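## Task

Carry just the blue bin and the green bin over the benches to the bench edge where the hook currently sits. Put the hook back in its current spot, lying flat on the bench with its handle sticking out past that edge. Every other object has to finish resting on the same thing it rests on now. Nothing counts if it only stays in place because a robot is holding it. At the end, open the grippers and move the arms away.

## Robot and tools

ROBOTS. There are four identical i2rt Big YAM arms, named arm1, arm2, arm3 and arm4. Each has six joints, a two-finger gripper and a camera on the wrist. The arms are independent: if one stalls, the others keep going. With joints 1 and 6 at zero and the hand level and pointing forward, the wrist camera sits above the hand and looks toward the fingertips. Reach is about 1.0 m from the joint 1 axis. The joints move at different speeds, so the hand can take a wide, curved path between two postures. Objects may occasionally be nudged by an outside push.

FRAMES. There is one shared scene frame, with its origin on the floor and +z pointing up. The hand point is halfway between the fingertips. The hand's z axis runs along the fingers, and the fingers open and close along its y axis. The pose of each arm's foot is never printed.

execute_actions. The argument actions is a list holding either one action or nothing. An empty list moves nothing and only returns states and images. An action is an object keyed by arm name. Under each arm you give joints: an object of absolute joint targets, not offsets. The allowed keys are:
- joint1_rad: -2.879 to 2.879 rad. This is base yaw; positive turns counter-clockwise seen from above, and 0 points the arm the way its foot faces.
- joint2_rad: 0 to 3.141. This is the shoulder; 0 points the upper arm roughly level and backward, and larger values lift it up and then forward.
- joint3_rad: 0 to 3.019. This is the elbow; 0 is fully folded, and larger values open it.
- joint4_rad: -1.692 to 1.57. This is hand pitch; positive tips the fingers up.
- joint5_rad: -1.57 to 1.57. This is sideways hand swing; positive goes to the arm's right.
- joint6_rad: -2.094 to 2.094. This is hand roll; positive is clockwise when viewed from behind the hand.
- gripper_m: 0 to 0.093. This is the fingertip gap in metres. Each finger pad can squeeze with roughly 50 to 62 N, and some grippers with less.
A joint counts as arrived when it is within ±0.045, 0.14, 0.09, 0.055, 0.03 and 0.035 rad for joints 1 to 6, and ±0.003 m for the gripper. Every motion in one action starts at the same moment, but they can finish at different times. A joint or arm you leave out may still be driving toward its earlier target. An unknown key or an out-of-range number rejects the whole call, and nothing moves. The cameras argument lists which images to return: arm1_cam_wrist, arm2_cam_wrist, arm3_cam_wrist, arm4_cam_wrist, room_a, room_b, or all. Null, leaving it out, or ["all"] returns every camera; [] returns none. The pictures line gives the order of the images.

wait takes seconds from 0 to 10. It sends no new command and then reports like an empty action.

zoom_image takes camera and region [x0, y0, x1, y1] in pixels, with the origin at the top-left. The region can be at most 504 by 504. It enlarges part of that camera's most recent full image.

finished_scene takes scene (1 or 2). It closes that scene for good and then reports whether the goal was met. Call it only when the result is stable, the grippers are open and the arms are clear.

RESULTS. joint_status describes how each commanded motion ended:
- off_target: the joint stopped short of its target and may still be pushing.
- contact_stop or time_out: the joint now holds where it stopped. After a time_out, the joint may keep a target that is clipped to within 0.375, 0.375, 0.113, 0.225, 0.075 and 0.3 rad of where it stands, and it keeps pushing toward it. on_its_own reports this, and the joint resumes by itself if the path clears. To relieve the push, send the joint its reported position.
- not_followed: a built-in collision check blocked that arm's joint targets. This comes with a "joint command not followed" line and usually a cause. The gripper part of the command still runs. Blocked targets may be tried again on later actions.
- limit_stop_at_motor_heat: the arm stopped because of heat. Resend the target once it has cooled.
on_its_own covers anything not commanded in this call. In it, "held at" is the joint's target, not its actual position. Joint torques are the drive outputs in joint order. They contain offsets and noise, and friction can distort them. If any result reports a stop, the later motion, wait and finish calls in that same reply are skipped. Camera lines show which calibrations have changed. Wrist cameras are fisheye, 504x504. The room cameras are pinhole with radial distortion, 896x504. T_world_to_cam maps the scene frame into the camera frame. Expect small calibration errors, which are larger for wrist cameras because joint errors add to them.

CAUTIONS. Do not let anything fall or leave the work area; that ends the scene. Avoid drops, slips, slams and hard shoves. The arms do not stop when they touch something and can press hard. Two arms pressing together ends the run. The collision check ignores fingers, gripper housings and wrist cameras, and it may act too late. A very small change in target may not move a joint at all. A joint holding a load up will slowly sink. Holding loads heats the motors, and this continues while you deliberate. A MOTOR HOT line appears at 85 °C. At 100 °C an OVER-TEMPERATURE FAULT releases that arm and it falls. Some heat carries over into the next scene. Shorter robot motion is better.

Each tool is called after "Call:" by a JSON object that holds its "name" and its "arguments".

## Session

Call:
{"name": "execute_actions", "arguments": {"actions": []}}

Scene clock: 0.00 s.
Joint torques (N m, as the arm reports them, + toward a larger angle): no reading
Motor temperatures (°C, as the motors report them): arm1=[22 23 25 25 25 25] | arm2=[23 25 23 23 25 24] | arm3=[25 22 24 25 25 25] | arm4=[23 22 25 24 22 24]
arm1.joint_positions: joint1_rad=+0.605 joint2_rad=+0.263 joint3_rad=+1.388 joint4_rad=-1.281 joint5_rad=-0.074 joint6_rad=+0.312 gripper_m=+0.094
arm1.joint_status: not commanded
arm1.hand: x=-0.5002 y=-1.1288 z=+1.3268 quat_wxyz=(-0.180, +0.623, -0.439, -0.622) (m; scene frame)
arm2.joint_positions: joint1_rad=-0.567 joint2_rad=+0.502 joint3_rad=+1.628 joint4_rad=-1.485 joint5_rad=-0.112 joint6_rad=-0.119 gripper_m=+0.095
arm2.joint_status: not commanded
arm2.hand: x=+0.5098 y=-1.0892 z=+1.3670 quat_wxyz=(-0.501, +0.442, -0.696, -0.262) (m; scene frame)
arm3.joint_positions: joint1_rad=-0.633 joint2_rad=+0.357 joint3_rad=+1.482 joint4_rad=-1.184 joint5_rad=-0.241 joint6_rad=-0.704 gripper_m=+0.094
arm3.joint_status: not commanded
arm3.hand: x=-0.5221 y=+1.1044 z=+1.4423 quat_wxyz=(-0.122, -0.473, -0.553, +0.676) (m; scene frame)
arm4.joint_positions: joint1_rad=-0.141 joint2_rad=+0.455 joint3_rad=+1.561 joint4_rad=-1.469 joint5_rad=-0.305 joint6_rad=+0.091 gripper_m=+0.095
arm4.joint_status: not commanded
arm4.hand: x=+0.4907 y=+1.0794 z=+1.4071 quat_wxyz=(-0.459, -0.618, -0.538, +0.343) (m; scene frame)
pictures: arm1_cam_wrist, arm2_cam_wrist, arm3_cam_wrist, arm4_cam_wrist, room_a, room_b
Images, in order (width x height): arm1_cam_wrist 504x504, arm2_cam_wrist 504x504, arm3_cam_wrist 504x504, arm4_cam_wrist 504x504, room_a 896x504, room_b 896x504.

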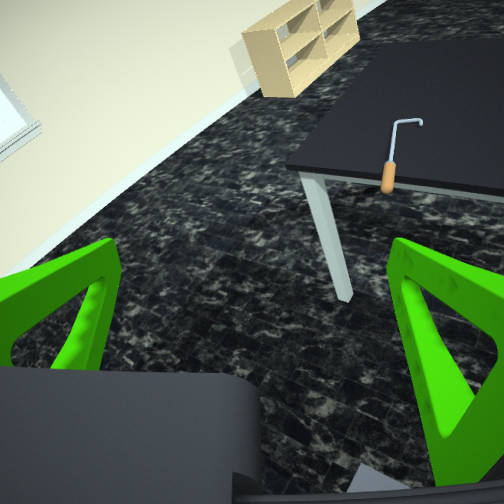

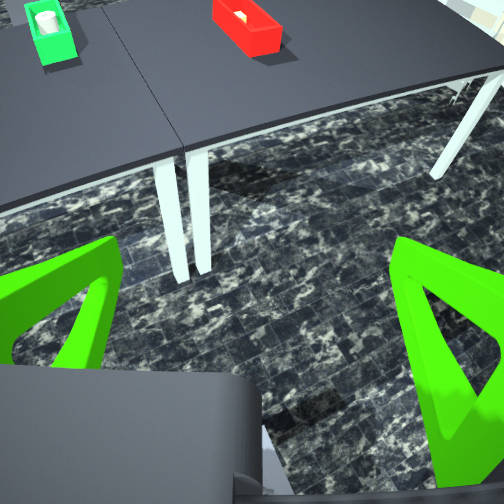

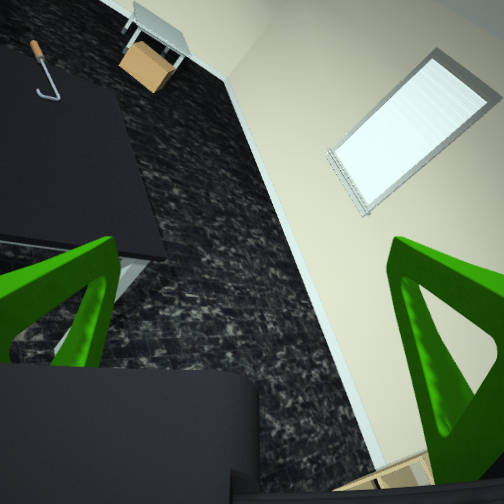

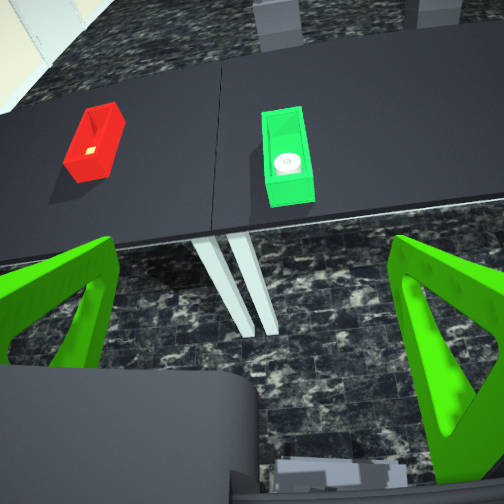

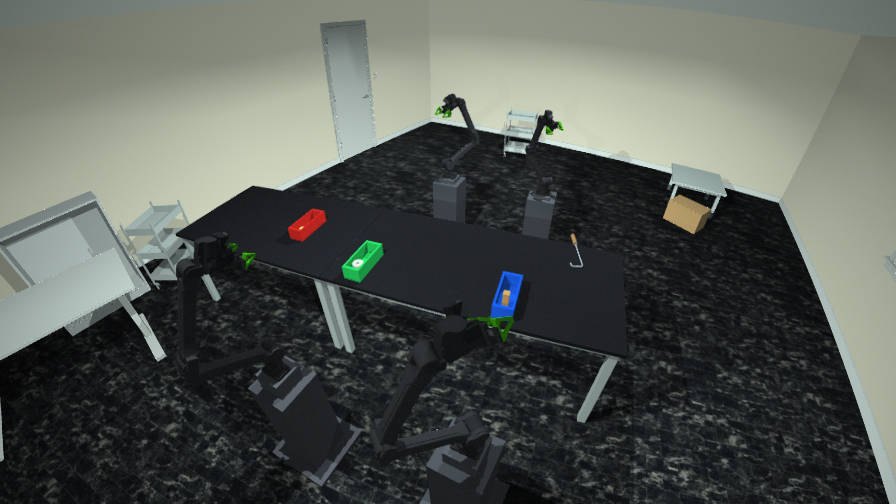

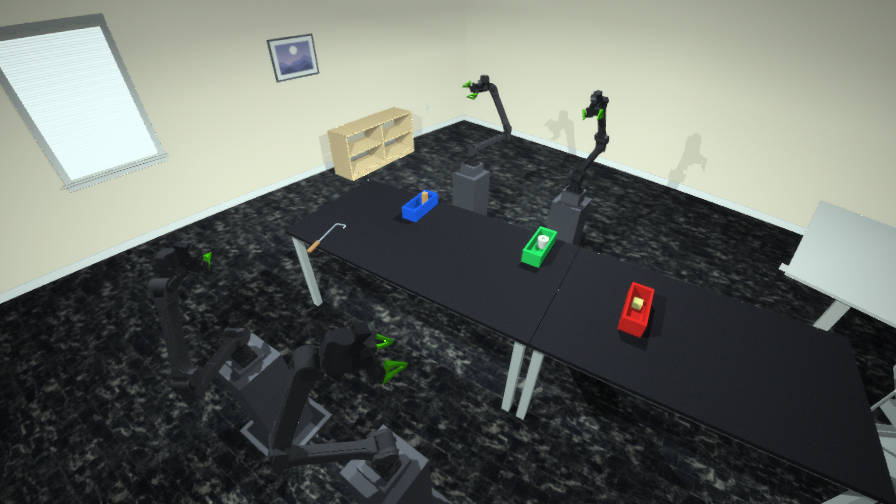

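Call:
{"name": "zoom_image", "arguments": {"camera": "room_a", "region": [170, 160, 670, 440]}}

Call:
{"name": "zoom_image", "arguments": {"camera": "room_b", "region": [270, 150, 700, 430]}}

Region (170, 160, 670, 440) of room_a's 896x504 image, scaled by 1.008, with more detail than that image has; it fills the top 282 rows of this view, and the rest is white.

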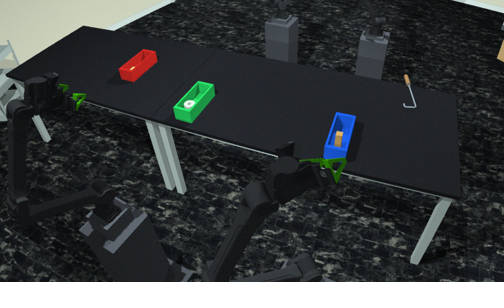

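Region (270, 150, 700, 430) of room_b's 896x504 image, scaled by 1.172, with more detail than that image has; it fills the top 328 rows of this view, and the rest is white.

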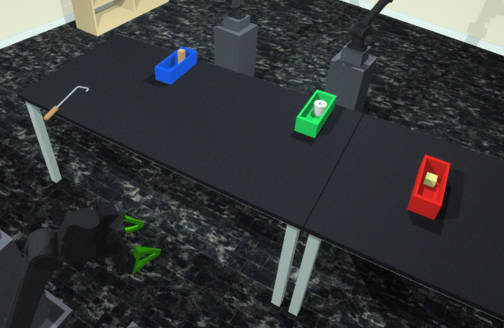

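Call:
{"name": "zoom_image", "arguments": {"camera": "room_b", "region": [280, 170, 460, 270]}}

Call:
{"name": "zoom_image", "arguments": {"camera": "room_b", "region": [480, 200, 680, 360]}}

Call:
{"name": "zoom_image", "arguments": {"camera": "room_a", "region": [470, 220, 640, 370]}}

Call:
{"name": "zoom_image", "arguments": {"camera": "room_a", "region": [270, 190, 420, 300]}}

Region (280, 170, 460, 270) of room_b's 896x504 image, scaled by 2.800, with more detail than that image has.

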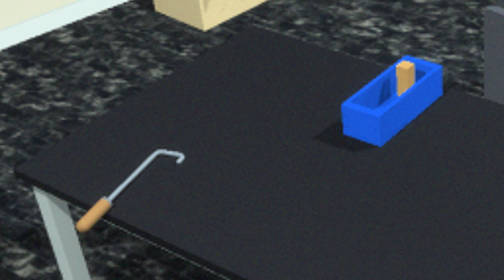

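Region (480, 200, 680, 360) of room_b's 896x504 image, scaled by 2.520, with more detail than that image has; it fills the top 403 rows of this view, and the rest is white.

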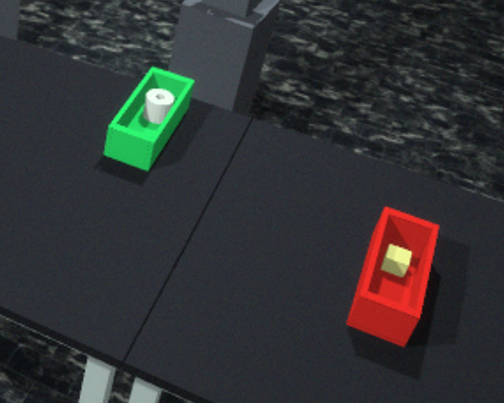

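Region (470, 220, 640, 370) of room_a's 896x504 image, scaled by 2.965, with more detail than that image has; it fills the top 445 rows of this view, and the rest is white.

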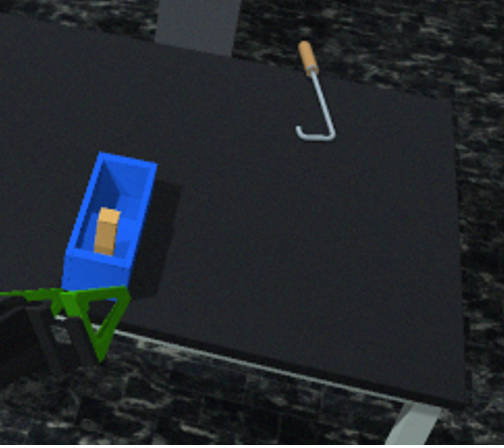

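Region (270, 190, 420, 300) of room_a's 896x504 image, scaled by 3.360, with more detail than that image has; it fills the top 370 rows of this view, and the rest is white.

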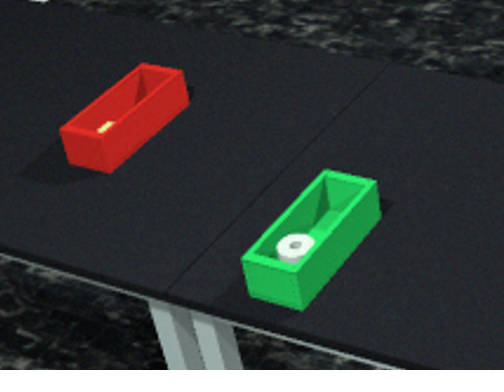

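Call:
{"name": "execute_actions", "arguments": {"actions": [{"arm1":{"joints":{"joint1_rad":0,"joint2_rad":1.57,"joint3_rad":1.57,"joint4_rad":0,"joint5_rad":0,"joint6_rad":0}},"arm2":{"joints":{"joint1_rad":0,"joint2_rad":2.0,"joint3_rad":2.0,"joint4_rad":-0.5,"joint5_rad":0,"joint6_rad":0}},"arm3":{"joints":{"joint1_rad":0,"joint2_rad":1.57,"joint3_rad":1.2,"joint4_rad":-0.4,"joint5_rad":0,"joint6_rad":0}},"arm4":{"joints":{"joint1_rad":0,"joint2_rad":1.2,"joint3_rad":0.8,"joint4_rad":0.2,"joint5_rad":0,"joint6_rad":0}}}]}}

Scene clock: 61.67 s.
Joint torques (N m, as the arm reports them, + toward a larger angle): arm1=[  1.14 -14.    14.2    2.51   0.    -0.06] | arm2=[ -2.36 -18.77  16.04   2.24   0.14   0.  ] | arm3=[  0.41 -15.9    8.58   3.19   0.01   0.25] | arm4=[-0.57 -7.44  9.17  3.11  0.31 -0.11]
Motor temperatures (°C, as the motors report them): arm1=[22 24 28 25 25 25] | arm2=[23 26 25 23 25 24] | arm3=[25 23 26 25 25 25] | arm4=[23 23 27 24 22 24]
arm1.joint_positions: joint1_rad=+0.000 joint2_rad=+1.581 joint3_rad=+1.543 joint4_rad=-0.020 joint5_rad=-0.002 joint6_rad=+0.009 gripper_m=+0.094
arm1.joint_status: all done
arm1.hand: x=-0.4410 y=-0.4689 z=+1.1975 quat_wxyz=(-0.480, +0.513, -0.521, -0.484) (m; scene frame)
arm2.joint_positions: joint1_rad=-0.001 joint2_rad=+1.988 joint3_rad=+1.962 joint4_rad=-0.517 joint5_rad=-0.002 joint6_rad=-0.007 gripper_m=+0.095
arm2.joint_status: all done
arm2.hand: x=+0.5163 y=-0.3702 z=+1.0380 quat_wxyz=(-0.356, +0.598, -0.638, -0.330) (m; scene frame)
arm3.joint_positions: joint1_rad=-0.001 joint2_rad=+1.575 joint3_rad=+1.197 joint4_rad=-0.420 joint5_rad=+0.000 joint6_rad=-0.017 gripper_m=+0.094
arm3.joint_status: all done
arm3.hand: x=-0.5678 y=+0.5884 z=+0.9777 quat_wxyz=(-0.247, -0.694, -0.613, +0.285) (m; scene frame)
arm4.joint_positions: joint1_rad=-0.004 joint2_rad=+1.210 joint3_rad=+0.792 joint4_rad=+0.175 joint5_rad=-0.004 joint6_rad=+0.009 gripper_m=+0.095
arm4.joint_status: all done
arm4.hand: x=+0.4070 y=+0.6597 z=+1.0844 quat_wxyz=(-0.413, -0.593, -0.521, +0.454) (m; scene frame)
pictures: arm1_cam_wrist, arm2_cam_wrist, arm3_cam_wrist, arm4_cam_wrist, room_a, room_b
camera_calibration (this result's frames):
arm1_cam_wrist: T_world_to_cam=[[0.999795, -0.00889596, -0.0181743, 0.45755], [-0.0197169, -0.630184, -0.776196, 0.630008], [-0.00454814, 0.776395, -0.63023, 1.23984], [0, 0, 0, 1]] pos_world=[-0.439395, -0.561516, 1.27871]
arm2_cam_wrist: T_world_to_cam=[[0.996898, -0.0786898, -0.00124813, -0.539139], [-0.0731402, -0.920504, -0.383827, 0.10041], [0.0290543, 0.382728, -0.923404, 1.20721], [0, 0, 0, 1]] pos_world=[0.509736, -0.412029, 1.15261]
arm3_cam_wrist: T_world_to_cam=[[-0.991645, 0.12893, -0.00408098, -0.633422], [0.128033, 0.979906, -0.152945, -0.349199], [-0.0157201, -0.152189, -0.988226, 1.17024], [0, 0, 0, 1]] pos_world=[-0.565025, 0.601946, 1.10047]
arm4_cam_wrist: T_world_to_cam=[[-0.99399, 0.108965, -0.0105501, 0.342775], [0.0900342, 0.758849, -0.645013, 0.168727], [-0.0622781, -0.642086, -0.764099, 1.40463], [0, 0, 0, 1]] pos_world=[0.413002, 0.736508, 1.18573]
Images, in order (width x height): arm1_cam_wrist 504x504, arm2_cam_wrist 504x504, arm3_cam_wrist 504x504, arm4_cam_wrist 504x504, room_a 896x504, room_b 896x504.

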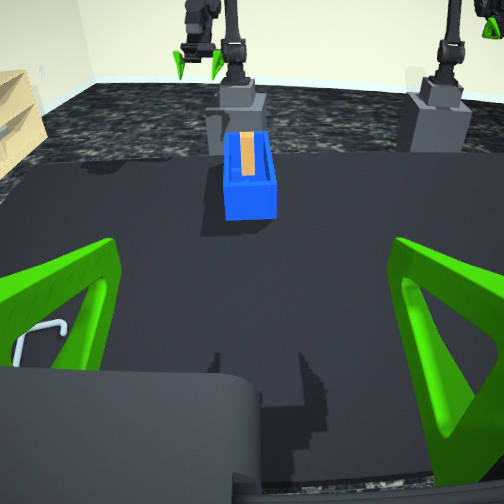

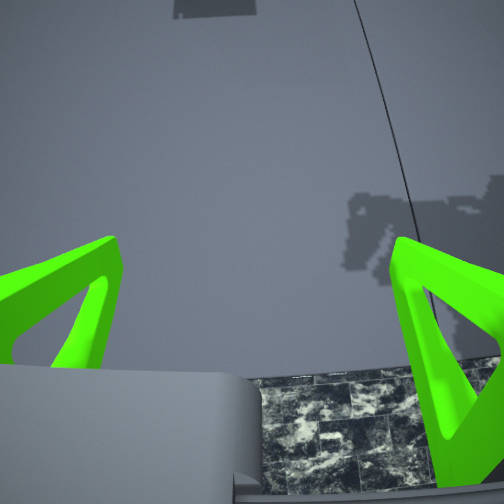

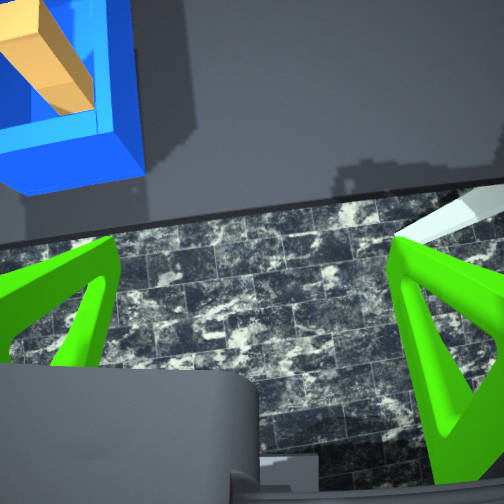

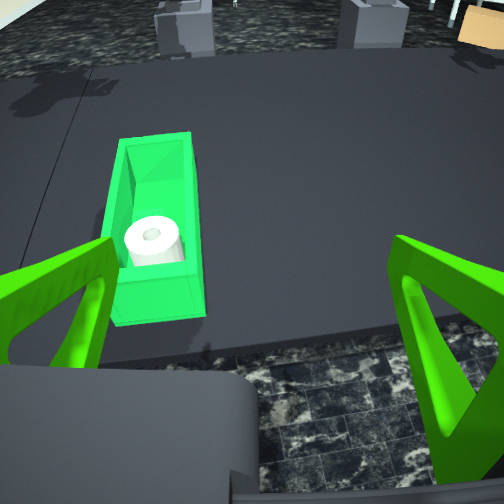

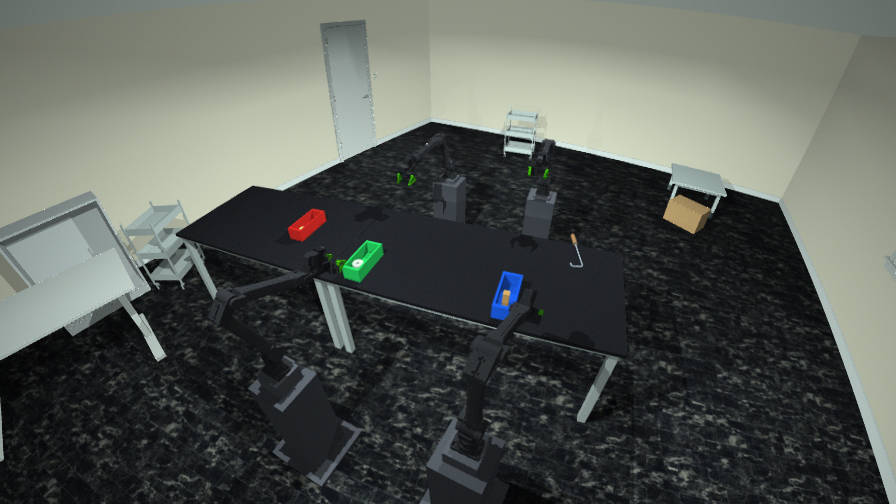

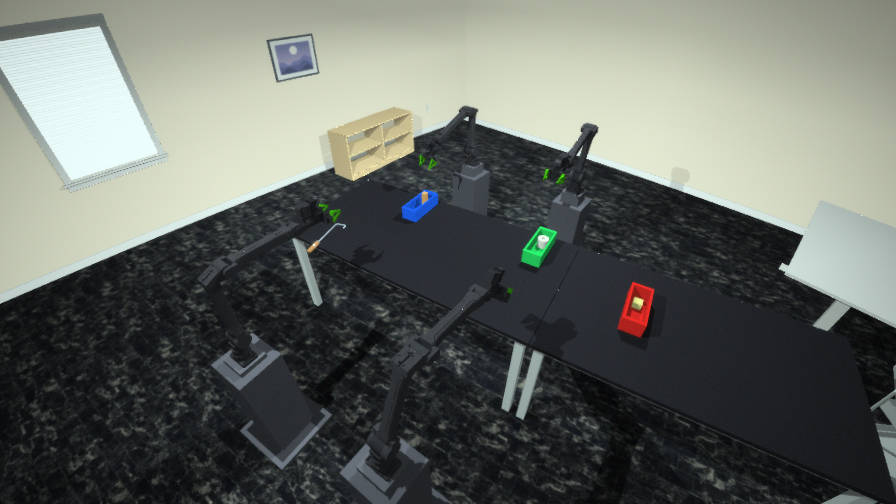

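Call:
{"name": "execute_actions", "arguments": {"actions": [{"arm1":{"joints":{"joint4_rad":-1.0}},"arm2":{"joints":{"joint3_rad":2.6}},"arm3":{"joints":{"joint2_rad":1.1}},"arm4":{"joints":{"joint1_rad":0.25}}}], "cameras": []}}

Scene clock: 99.10 s.
Joint torques (N m, as the arm reports them, + toward a larger angle): arm1=[  1.23 -13.48  13.39   0.93   0.01  -0.07] | arm2=[ -1.9  -16.41  12.5    2.05   0.19   0.01] | arm3=[ 0.35 -8.4   9.76  3.15  0.01  0.25] | arm4=[-1.35 -8.29  9.03  3.11  0.18 -0.02]
Motor temperatures (°C, as the motors report them): arm1=[22 26 33 25 25 25] | arm2=[23 28 32 24 25 24] | arm3=[25 24 28 25 25 26] | arm4=[23 23 30 24 22 24]
arm1.joint_positions: joint1_rad=+0.000 joint2_rad=+1.581 joint3_rad=+1.543 joint4_rad=-0.991 joint5_rad=-0.002 joint6_rad=+0.009 gripper_m=+0.094
arm1.joint_status: all done
arm1.hand: x=-0.4421 y=-0.5899 z=+1.0026 quat_wxyz=(-0.184, +0.677, -0.687, -0.187) (m; scene frame)
arm2.joint_positions: joint1_rad=-0.001 joint2_rad=+1.985 joint3_rad=+2.583 joint4_rad=-0.509 joint5_rad=-0.002 joint6_rad=-0.007 gripper_m=+0.095
arm2.joint_status: all done
arm2.hand: x=+0.5142 y=-0.3978 z=+1.4131 quat_wxyz=(-0.539, +0.465, -0.496, -0.498) (m; scene frame)
arm3.joint_positions: joint1_rad=-0.001 joint2_rad=+1.099 joint3_rad=+1.191 joint4_rad=-0.412 joint5_rad=+0.000 joint6_rad=-0.017 gripper_m=+0.094
arm3.joint_status: all done
arm3.hand: x=-0.5562 y=+0.6819 z=+1.2424 quat_wxyz=(-0.383, -0.608, -0.536, +0.444) (m; scene frame)
arm4.joint_positions: joint1_rad=+0.258 joint2_rad=+1.210 joint3_rad=+0.792 joint4_rad=+0.175 joint5_rad=-0.001 joint6_rad=+0.008 gripper_m=+0.095
arm4.joint_status: all done
arm4.hand: x=+0.5473 y=+0.6616 z=+1.0854 quat_wxyz=(-0.469, -0.520, -0.593, +0.398) (m; scene frame)
pictures: none
No camera images: the call's "cameras" was empty. Leave "cameras" out to get every camera's image.

Call:
{"name": "execute_actions", "arguments": {"actions": [{"arm1":{"joints":{"joint1_rad":0.47,"joint2_rad":2.25,"joint3_rad":1.23,"joint4_rad":1.04,"joint5_rad":0.2,"joint6_rad":0}},"arm2":{"joints":{"joint2_rad":1.0,"joint3_rad":0.9,"joint4_rad":-0.5}},"arm3":{"joints":{"joint1_rad":0.23,"joint2_rad":2.04,"joint3_rad":0.95,"joint4_rad":0.81,"gripper_m":0.06}},"arm4":{"joints":{"joint1_rad":0.172,"joint2_rad":2.04,"joint3_rad":0.95,"joint4_rad":0.81,"gripper_m":0.06}}}]}}

Scene clock: 221.13 s.
Joint torques (N m, as the arm reports them, + toward a larger angle): arm1=[  1.45 -19.17   8.91   2.54   0.01  -0.03] | arm2=[-2.24 -5.51 12.79  1.49  0.14  0.  ] | arm3=[ -0.16 -17.54   5.25   3.67   0.01   0.24] | arm4=[ -0.48 -14.8    5.73   3.14   0.22  -0.04]
Motor temperatures (°C, as the motors report them): arm1=[22 28 36 25 25 25] | arm2=[23 30 32 24 25 24] | arm3=[25 24 31 26 25 26] | arm4=[23 24 32 24 22 24]
arm1.joint_positions: joint1_rad=+0.466 joint2_rad=+2.276 joint3_rad=+1.204 joint4_rad=+1.019 joint5_rad=+0.198 joint6_rad=+0.006 gripper_m=+0.094
arm1.joint_status: all done
arm1.hand: x=-0.7456 y=-0.5129 z=+0.7462 quat_wxyz=(-0.417, +0.578, -0.444, -0.544) (m; scene frame)
arm2.joint_positions: joint1_rad=-0.001 joint2_rad=+1.001 joint3_rad=+0.893 joint4_rad=-0.499 joint5_rad=-0.002 joint6_rad=-0.007 gripper_m=+0.095
arm2.joint_status: all done
arm2.hand: x=+0.4889 y=-0.7426 z=+1.0359 quat_wxyz=(-0.336, +0.608, -0.649, -0.311) (m; scene frame)
arm3.joint_positions: joint1_rad=+0.236 joint2_rad=+2.036 joint3_rad=+0.949 joint4_rad=+0.788 joint5_rad=+0.000 joint6_rad=-0.015 gripper_m=+0.060
arm3.joint_status: all done
arm3.hand: x=-0.4163 y=+0.5381 z=+0.8148 quat_wxyz=(-0.439, -0.536, -0.599, +0.401) (m; scene frame)
arm4.joint_positions: joint1_rad=+0.168 joint2_rad=+2.040 joint3_rad=+0.937 joint4_rad=+0.786 joint5_rad=-0.001 joint6_rad=+0.007 gripper_m=+0.060
arm4.joint_status: all done
arm4.hand: x=+0.5077 y=+0.5382 z=+0.8097 quat_wxyz=(-0.429, -0.561, -0.586, +0.398) (m; scene frame)
pictures: arm1_cam_wrist, arm2_cam_wrist, arm3_cam_wrist, arm4_cam_wrist, room_a, room_b
camera_calibration (this result's frames):
arm1_cam_wrist: T_world_to_cam=[[0.967054, 0.254473, -0.00708341, 0.855902], [0.153442, -0.604866, -0.781404, 0.391917], [-0.203131, 0.754573, -0.623985, 0.824231], [0, 0, 0, 1]] pos_world=[-0.720414, -0.602689, 0.826616]
arm2_cam_wrist: T_world_to_cam=[[0.996893, -0.0787599, -0.000899916, -0.541567], [-0.0748046, -0.943129, -0.323901, -0.323314], [0.0246617, 0.322962, -0.94609, 1.32985], [0, 0, 0, 1]] pos_world=[0.482903, -0.777071, 1.15295]
arm3_cam_wrist: T_world_to_cam=[[-0.99445, -0.105206, -0.000699992, -0.355319], [-0.0830679, 0.78924, -0.608441, 0.0416697], [0.0645641, -0.605006, -0.793599, 1.12251], [0, 0, 0, 1]] pos_world=[-0.42236, 0.608856, 0.915927]
arm4_cam_wrist: T_world_to_cam=[[-0.99817, -0.0597289, -0.00942281, 0.545126], [-0.0428144, 0.808167, -0.587395, 0.0688677], [0.0426997, -0.585917, -0.809245, 1.07604], [0, 0, 0, 1]] pos_world=[0.50113, 0.607373, 0.916369]
Images, in order (width x height): arm1_cam_wrist 504x504, arm2_cam_wrist 504x504, arm3_cam_wrist 504x504, arm4_cam_wrist 504x504, room_a 896x504, room_b 896x504.

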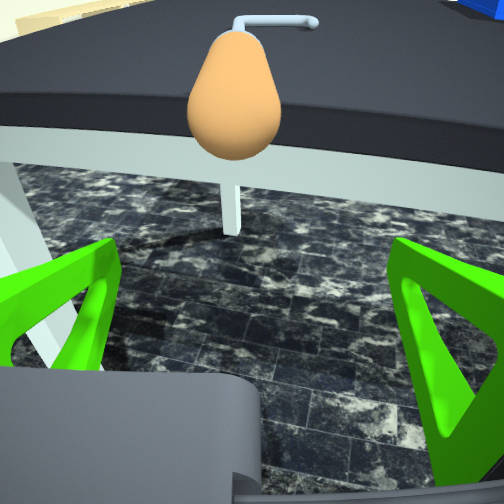

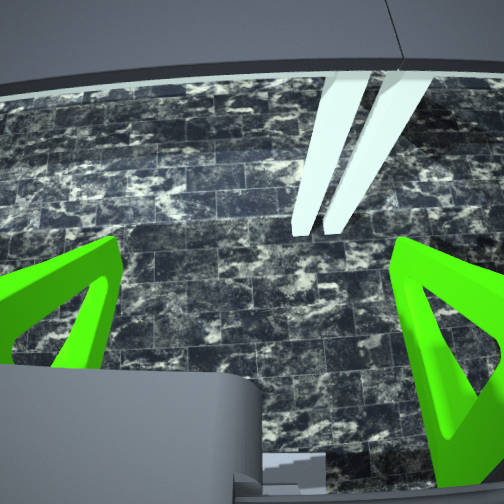

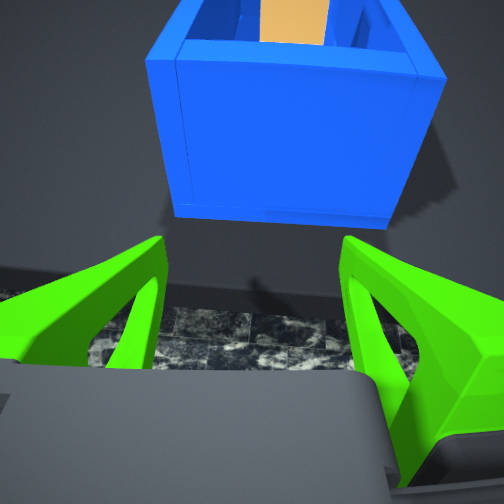

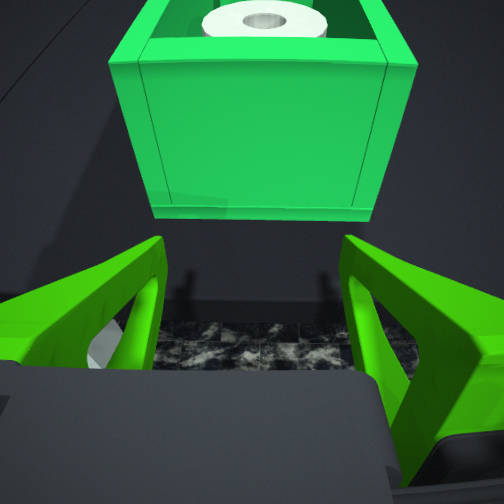

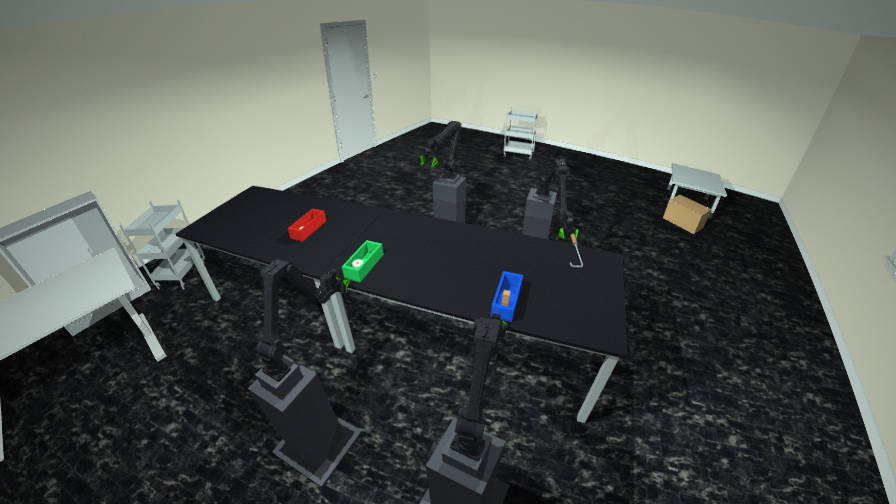

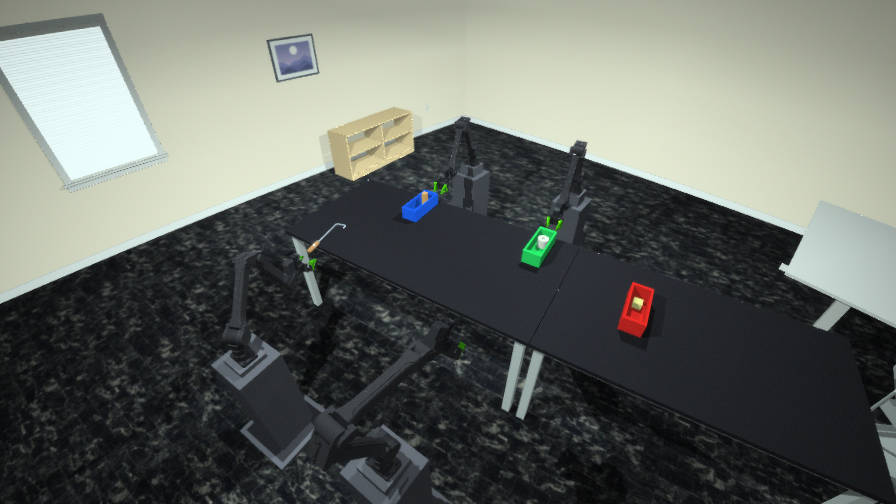

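Call:
{"name": "execute_actions", "arguments": {"actions": [{"arm1":{"joints":{"joint1_rad":0.452,"joint2_rad":2.355,"joint3_rad":1.57,"joint4_rad":0.857,"joint5_rad":0.182}},"arm3":{"joints":{"joint1_rad":0.21,"joint2_rad":1.98,"joint3_rad":1.23,"joint4_rad":0.07}},"arm4":{"joints":{"joint1_rad":0.37,"joint5_rad":0.2,"joint3_rad":1.05,"gripper_m":0.0}}}], "cameras": ["arm1_cam_wrist","arm3_cam_wrist","arm4_cam_wrist","room_b"]}}

Scene clock: 278.80 s.
Joint torques (N m, as the arm reports them, + toward a larger angle): arm1=[  1.   -19.84  12.07   1.59  -0.19  -0.03] | arm2=[-2.05 -5.53 12.86  1.6   0.16  0.01] | arm3=[ -0.64 -19.19   8.54   1.8    0.01   0.24] | arm4=[ -0.58 -14.25   6.83   2.91   0.27  -0.01]
Motor temperatures (°C, as the motors report them): arm1=[22 30 33 26 25 25] | arm2=[23 28 33 24 25 24] | arm3=[25 25 28 26 25 26] | arm4=[23 25 30 24 22 24]
arm1.joint_positions: joint1_rad=+0.457 joint2_rad=+2.352 joint3_rad=+1.531 joint4_rad=+0.864 joint5_rad=+0.184 joint6_rad=+0.006 gripper_m=+0.094
arm1.joint_status: all done
arm1.hand: x=-0.7836 y=-0.4243 z=+0.8011 quat_wxyz=(-0.431, +0.549, -0.427, -0.575) (m; scene frame)
arm2.joint_positions: joint1_rad=-0.001 joint2_rad=+1.001 joint3_rad=+0.893 joint4_rad=-0.499 joint5_rad=-0.002 joint6_rad=-0.007 gripper_m=+0.095
arm2.joint_status: not commanded
arm2.hand: x=+0.4889 y=-0.7426 z=+1.0359 quat_wxyz=(-0.336, +0.608, -0.649, -0.311) (m; scene frame)
arm3.joint_positions: joint1_rad=+0.222 joint2_rad=+1.974 joint3_rad=+1.205 joint4_rad=+0.082 joint5_rad=+0.000 joint6_rad=-0.015 gripper_m=+0.060
arm3.joint_status: all done
arm3.hand: x=-0.4230 y=+0.5049 z=+0.8179 quat_wxyz=(-0.315, -0.607, -0.669, +0.291) (m; scene frame)
arm4.joint_positions: joint1_rad=+0.370 joint2_rad=+2.040 joint3_rad=+1.033 joint4_rad=+0.791 joint5_rad=+0.197 joint6_rad=+0.007 gripper_m=+0.001
arm4.joint_status: all done
arm4.hand: x=+0.6149 y=+0.5160 z=+0.8530 quat_wxyz=(-0.450, -0.527, -0.574, +0.437) (m; scene frame)
pictures: arm1_cam_wrist, arm3_cam_wrist, arm4_cam_wrist, room_b
camera_calibration (this result's frames):
arm1_cam_wrist: T_world_to_cam=[[0.965141, 0.260448, -0.0258684, 0.886507], [0.12178, -0.534355, -0.836442, 0.543392], [-0.231673, 0.804134, -0.547445, 0.721318], [0, 0, 0, 1]] pos_world=[-0.754668, -0.520561, 0.87233]
arm3_cam_wrist: T_world_to_cam=[[-0.995734, -0.0921941, -0.00375943, -0.370021], [-0.0879447, 0.960591, -0.263686, -0.301423], [0.0279216, -0.262231, -0.964601, 1.05654], [0, 0, 0, 1]] pos_world=[-0.424451, 0.532489, 0.93827]
arm4_cam_wrist: T_world_to_cam=[[-0.997066, -0.0687967, 0.0335475, 0.61862], [-0.0735526, 0.739947, -0.668632, 0.240278], [0.0211763, -0.669138, -0.742836, 1.09306], [0, 0, 0, 1]] pos_world=[0.611331, 0.596177, 0.951872]
Images, in order (width x height): arm1_cam_wrist 504x504, arm3_cam_wrist 504x504, arm4_cam_wrist 504x504, room_b 896x504.

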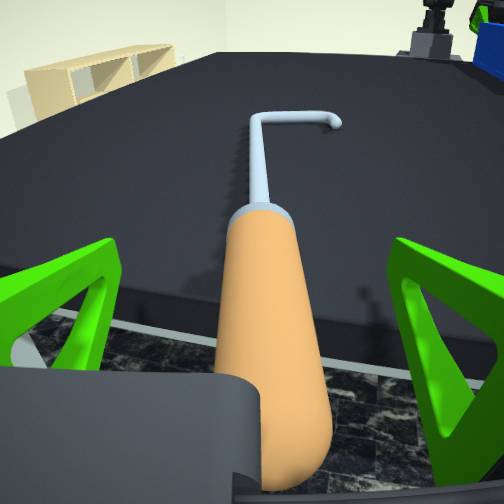

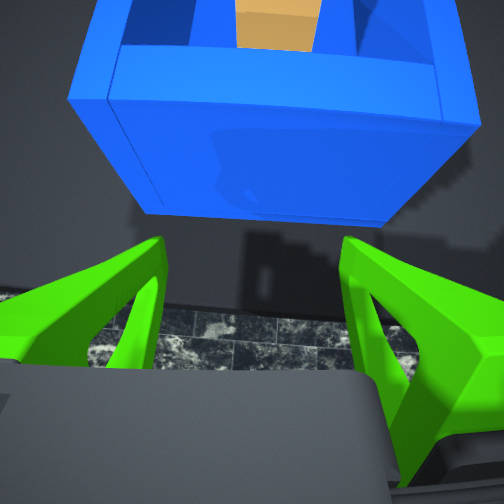

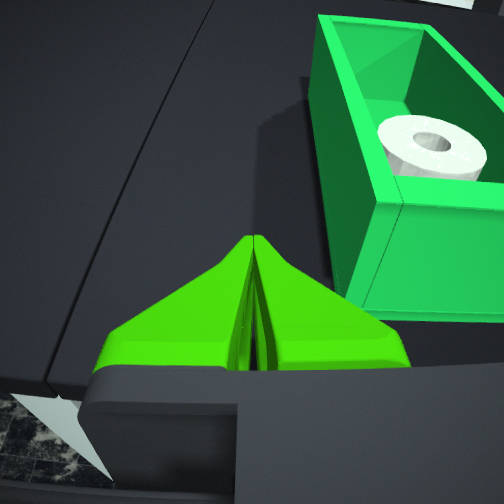

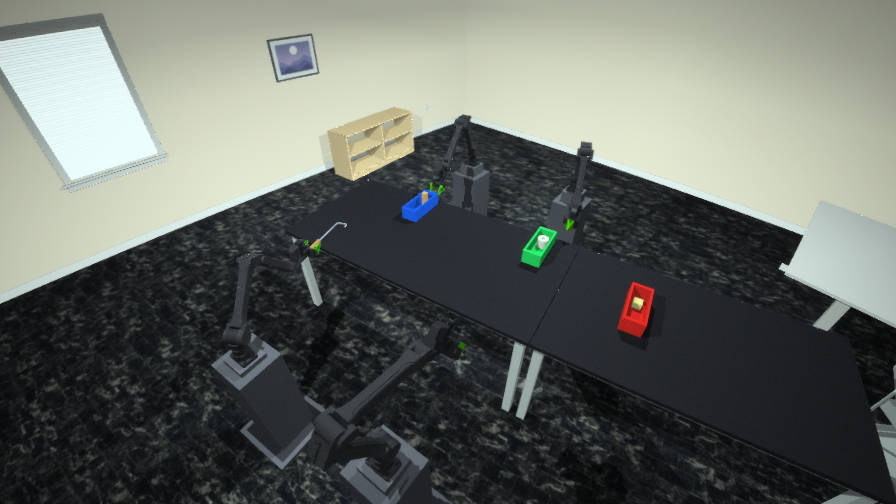

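Call:
{"name": "execute_actions", "arguments": {"actions": [{"arm1":{"joints":{"joint2_rad":2.415,"joint3_rad":1.635,"joint4_rad":0.82}},"arm3":{"joints":{"joint2_rad":2.17,"joint3_rad":1.545}},"arm4":{"joints":{"joint3_rad":2.32,"joint4_rad":0.0,"joint5_rad":0.0,"gripper_m":0.05}}}], "cameras": ["arm1_cam_wrist","arm3_cam_wrist","room_b"]}}

Scene clock: 314.07 s.
Joint torques (N m, as the arm reports them, + toward a larger angle): arm1=[  0.86 -18.67  12.85   1.52  -0.18  -0.03] | arm2=[-2.13 -5.45 12.91  1.37  0.17  0.  ] | arm3=[ -0.55 -24.39  10.48   2.05  -0.06   0.23] | arm4=[ -1.27 -17.6   11.61   1.51   0.03  -0.04]
Motor temperatures (°C, as the motors report them): arm1=[22 31 35 25 25 25] | arm2=[23 28 33 24 25 24] | arm3=[25 26 31 25 25 26] | arm4=[23 26 31 24 22 24]
arm1.joint_positions: joint1_rad=+0.457 joint2_rad=+2.397 joint3_rad=+1.588 joint4_rad=+0.827 joint5_rad=+0.184 joint6_rad=+0.006 gripper_m=+0.094
arm1.joint_status: all done
arm1.hand: x=-0.7892 y=-0.4129 z=+0.7835 quat_wxyz=(-0.427, +0.557, -0.431, -0.567) (m; scene frame)
arm2.joint_positions: joint1_rad=-0.001 joint2_rad=+1.001 joint3_rad=+0.893 joint4_rad=-0.499 joint5_rad=-0.002 joint6_rad=-0.007 gripper_m=+0.095
arm2.joint_status: not commanded
arm2.hand: x=+0.4889 y=-0.7426 z=+1.0359 quat_wxyz=(-0.336, +0.608, -0.649, -0.311) (m; scene frame)
arm3.joint_positions: joint1_rad=+0.222 joint2_rad=+2.179 joint3_rad=+1.497 joint4_rad=+0.079 joint5_rad=+0.001 joint6_rad=-0.014 gripper_m=+0.060
arm3.joint_status: all done
arm3.hand: x=-0.4152 y=+0.4099 z=+0.8094 quat_wxyz=(-0.342, -0.595, -0.654, +0.317) (m; scene frame)
arm4.joint_positions: joint1_rad=+0.370 joint2_rad=+2.034 joint3_rad=+2.282 joint4_rad=+0.013 joint5_rad=+0.004 joint6_rad=+0.007 gripper_m=+0.050
arm4.joint_status: all done
arm4.hand: x=+0.6849 y=+0.3622 z=+1.3864 quat_wxyz=(-0.630, -0.378, -0.479, +0.481) (m; scene frame)
pictures: arm1_cam_wrist, arm3_cam_wrist, room_b
camera_calibration (this result's frames):
arm1_cam_wrist: T_world_to_cam=[[0.965359, 0.260072, -0.0210919, 0.884822], [0.131121, -0.553411, -0.822523, 0.524072], [-0.225588, 0.791264, -0.568341, 0.71704], [0, 0, 0, 1]] pos_world=[-0.761132, -0.507458, 0.857247]
arm3_cam_wrist: T_world_to_cam=[[-0.995921, -0.090174, -0.00316184, -0.372448], [-0.0836279, 0.935646, -0.34289, -0.135498], [0.0338782, -0.341227, -0.93937, 1.03768], [0, 0, 0, 1]] pos_world=[-0.417415, 0.447279, 0.927131]
Images, in order (width x height): arm1_cam_wrist 504x504, arm3_cam_wrist 504x504, room_b 896x504.

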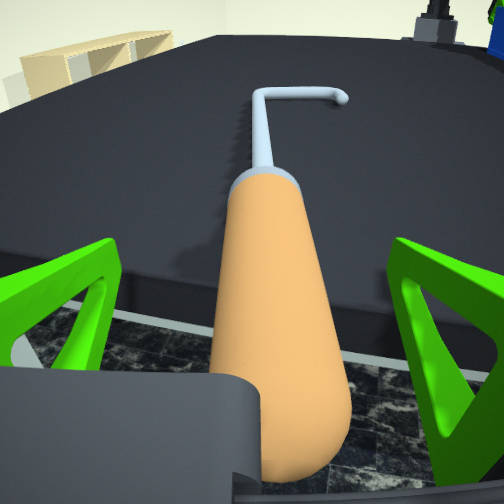

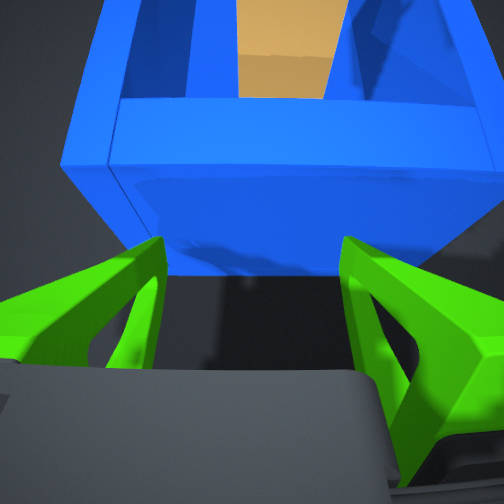

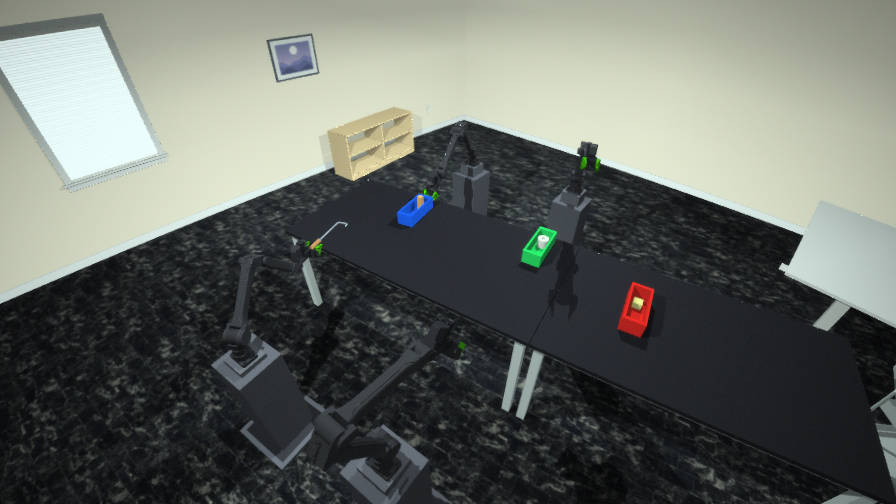

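Call:
{"name": "execute_actions", "arguments": {"actions": [{"arm1":{"joints":{"joint2_rad":2.44,"joint4_rad":0.815,"gripper_m":0.0}},"arm3":{"joints":{"joint1_rad":0.195,"joint2_rad":2.345,"joint3_rad":1.85}},"arm4":{"joints":{"joint1_rad":0.103,"joint2_rad":2.37,"joint3_rad":2.33,"joint4_rad":-0.815}}}], "cameras": ["arm1_cam_wrist","arm3_cam_wrist","arm4_cam_wrist","room_b"]}}

Scene clock: 323.93 s.
Joint torques (N m, as the arm reports them, + toward a larger angle): arm1=[  0.9  -17.59  12.48   1.36  -0.17   0.  ] | arm2=[-2.13 -5.5  12.85  1.49  0.14 -0.01] | arm3=[ -0.53 -26.5   11.59   2.19  -0.04   0.23] | arm4=[ -0.63 -22.52  11.66   1.23   0.13   0.  ]
Motor temperatures (°C, as the motors report them): arm1=[22 31 36 25 25 25] | arm2=[23 28 33 24 25 24] | arm3=[25 27 32 25 25 26] | arm4=[23 26 33 24 22 24]
arm1.joint_positions: joint1_rad=+0.456 joint2_rad=+2.407 joint3_rad=+1.591 joint4_rad=+0.826 joint5_rad=+0.184 joint6_rad=+0.003 gripper_m=+0.029
arm1.joint_status: gripper_m off_target (ended at +0.029, target +0.000); the others done
arm1.hand: x=-0.7885 y=-0.4124 z=+0.7763 quat_wxyz=(-0.426, +0.560, -0.432, -0.564) (m; scene frame)
arm2.joint_positions: joint1_rad=-0.001 joint2_rad=+1.001 joint3_rad=+0.893 joint4_rad=-0.499 joint5_rad=-0.002 joint6_rad=-0.007 gripper_m=+0.095
arm2.joint_status: not commanded
arm2.hand: x=+0.4889 y=-0.7426 z=+1.0359 quat_wxyz=(-0.336, +0.608, -0.649, -0.311) (m; scene frame)
arm3.joint_positions: joint1_rad=+0.207 joint2_rad=+2.345 joint3_rad=+1.795 joint4_rad=+0.078 joint5_rad=+0.001 joint6_rad=-0.014 gripper_m=+0.060
arm3.joint_status: all done
arm3.hand: x=-0.4210 y=+0.3222 z=+0.8300 quat_wxyz=(-0.381, -0.578, -0.626, +0.358) (m; scene frame)
arm4.joint_positions: joint1_rad=+0.106 joint2_rad=+2.375 joint3_rad=+2.292 joint4_rad=-0.802 joint5_rad=+0.001 joint6_rad=+0.007 gripper_m=+0.050
arm4.joint_status: all done
arm4.hand: x=+0.4639 y=+0.3184 z=+0.9109 quat_wxyz=(-0.238, -0.672, -0.661, +0.234) (m; scene frame)
pictures: arm1_cam_wrist, arm3_cam_wrist, arm4_cam_wrist, room_b
camera_calibration (this result's frames):
arm1_cam_wrist: T_world_to_cam=[[0.96567, 0.259252, -0.0164589, 0.880159], [0.136145, -0.559043, -0.817885, 0.516375], [-0.221239, 0.787566, -0.575146, 0.719892], [0, 0, 0, 1]] pos_world=[-0.760976, -0.50647, 0.850865]
arm3_cam_wrist: T_world_to_cam=[[-0.99715, -0.0754065, -0.00257433, -0.39181], [-0.0656432, 0.883854, -0.463134, 0.0771747], [0.0371986, -0.461644, -0.886285, 1.02346], [0, 0, 0, 1]] pos_world=[-0.423698, 0.374716, 0.941806]
arm4_cam_wrist: T_world_to_cam=[[-0.999943, 0.00517903, -0.00929019, 0.469317], [0.00572485, 0.998199, -0.0597212, -0.25954], [0.00896416, -0.059771, -0.998172, 1.05125], [0, 0, 0, 1]] pos_world=[0.461353, 0.319476, 1.03818]
Images, in order (width x height): arm1_cam_wrist 504x504, arm3_cam_wrist 504x504, arm4_cam_wrist 504x504, room_b 896x504.

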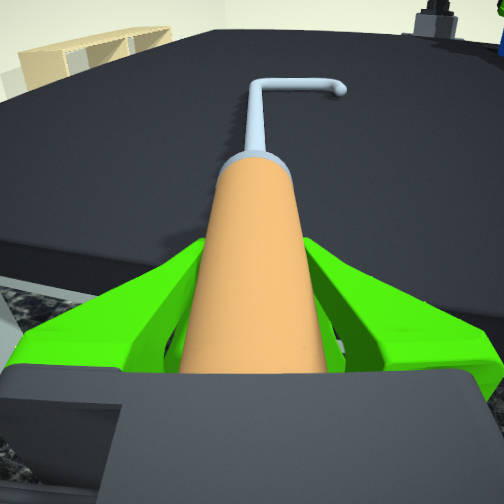

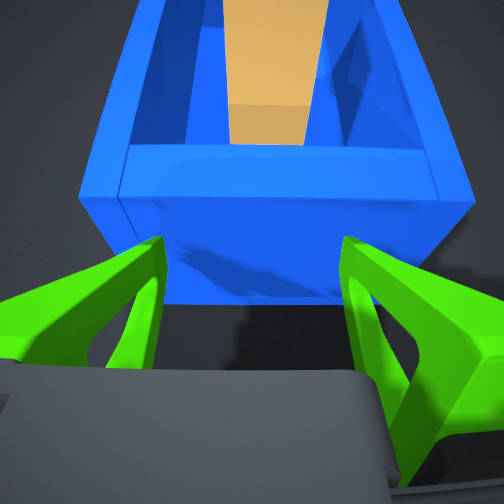

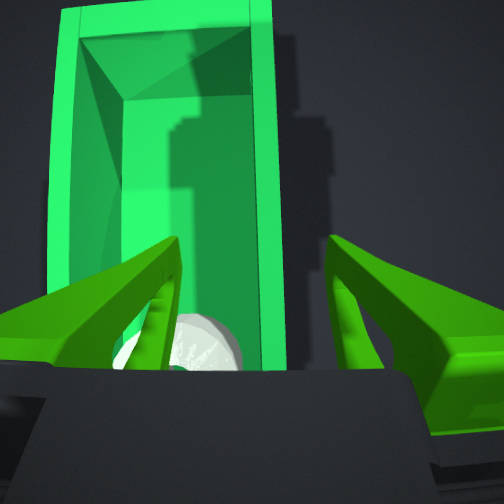

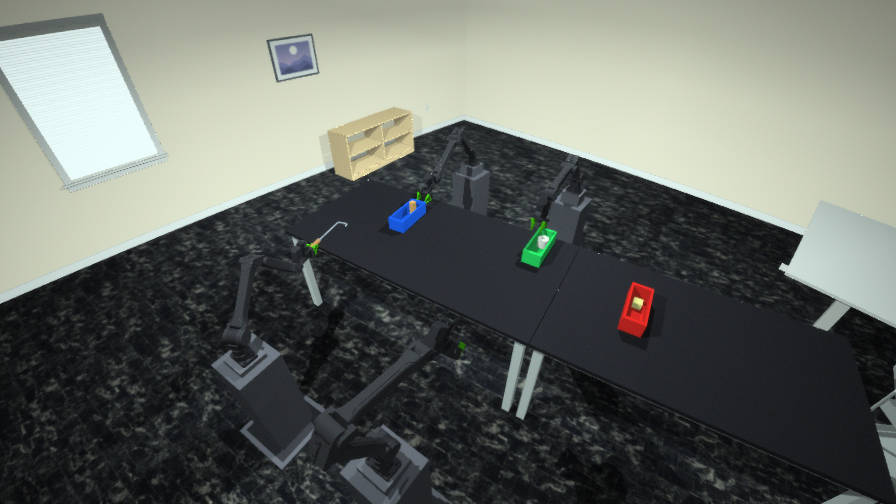

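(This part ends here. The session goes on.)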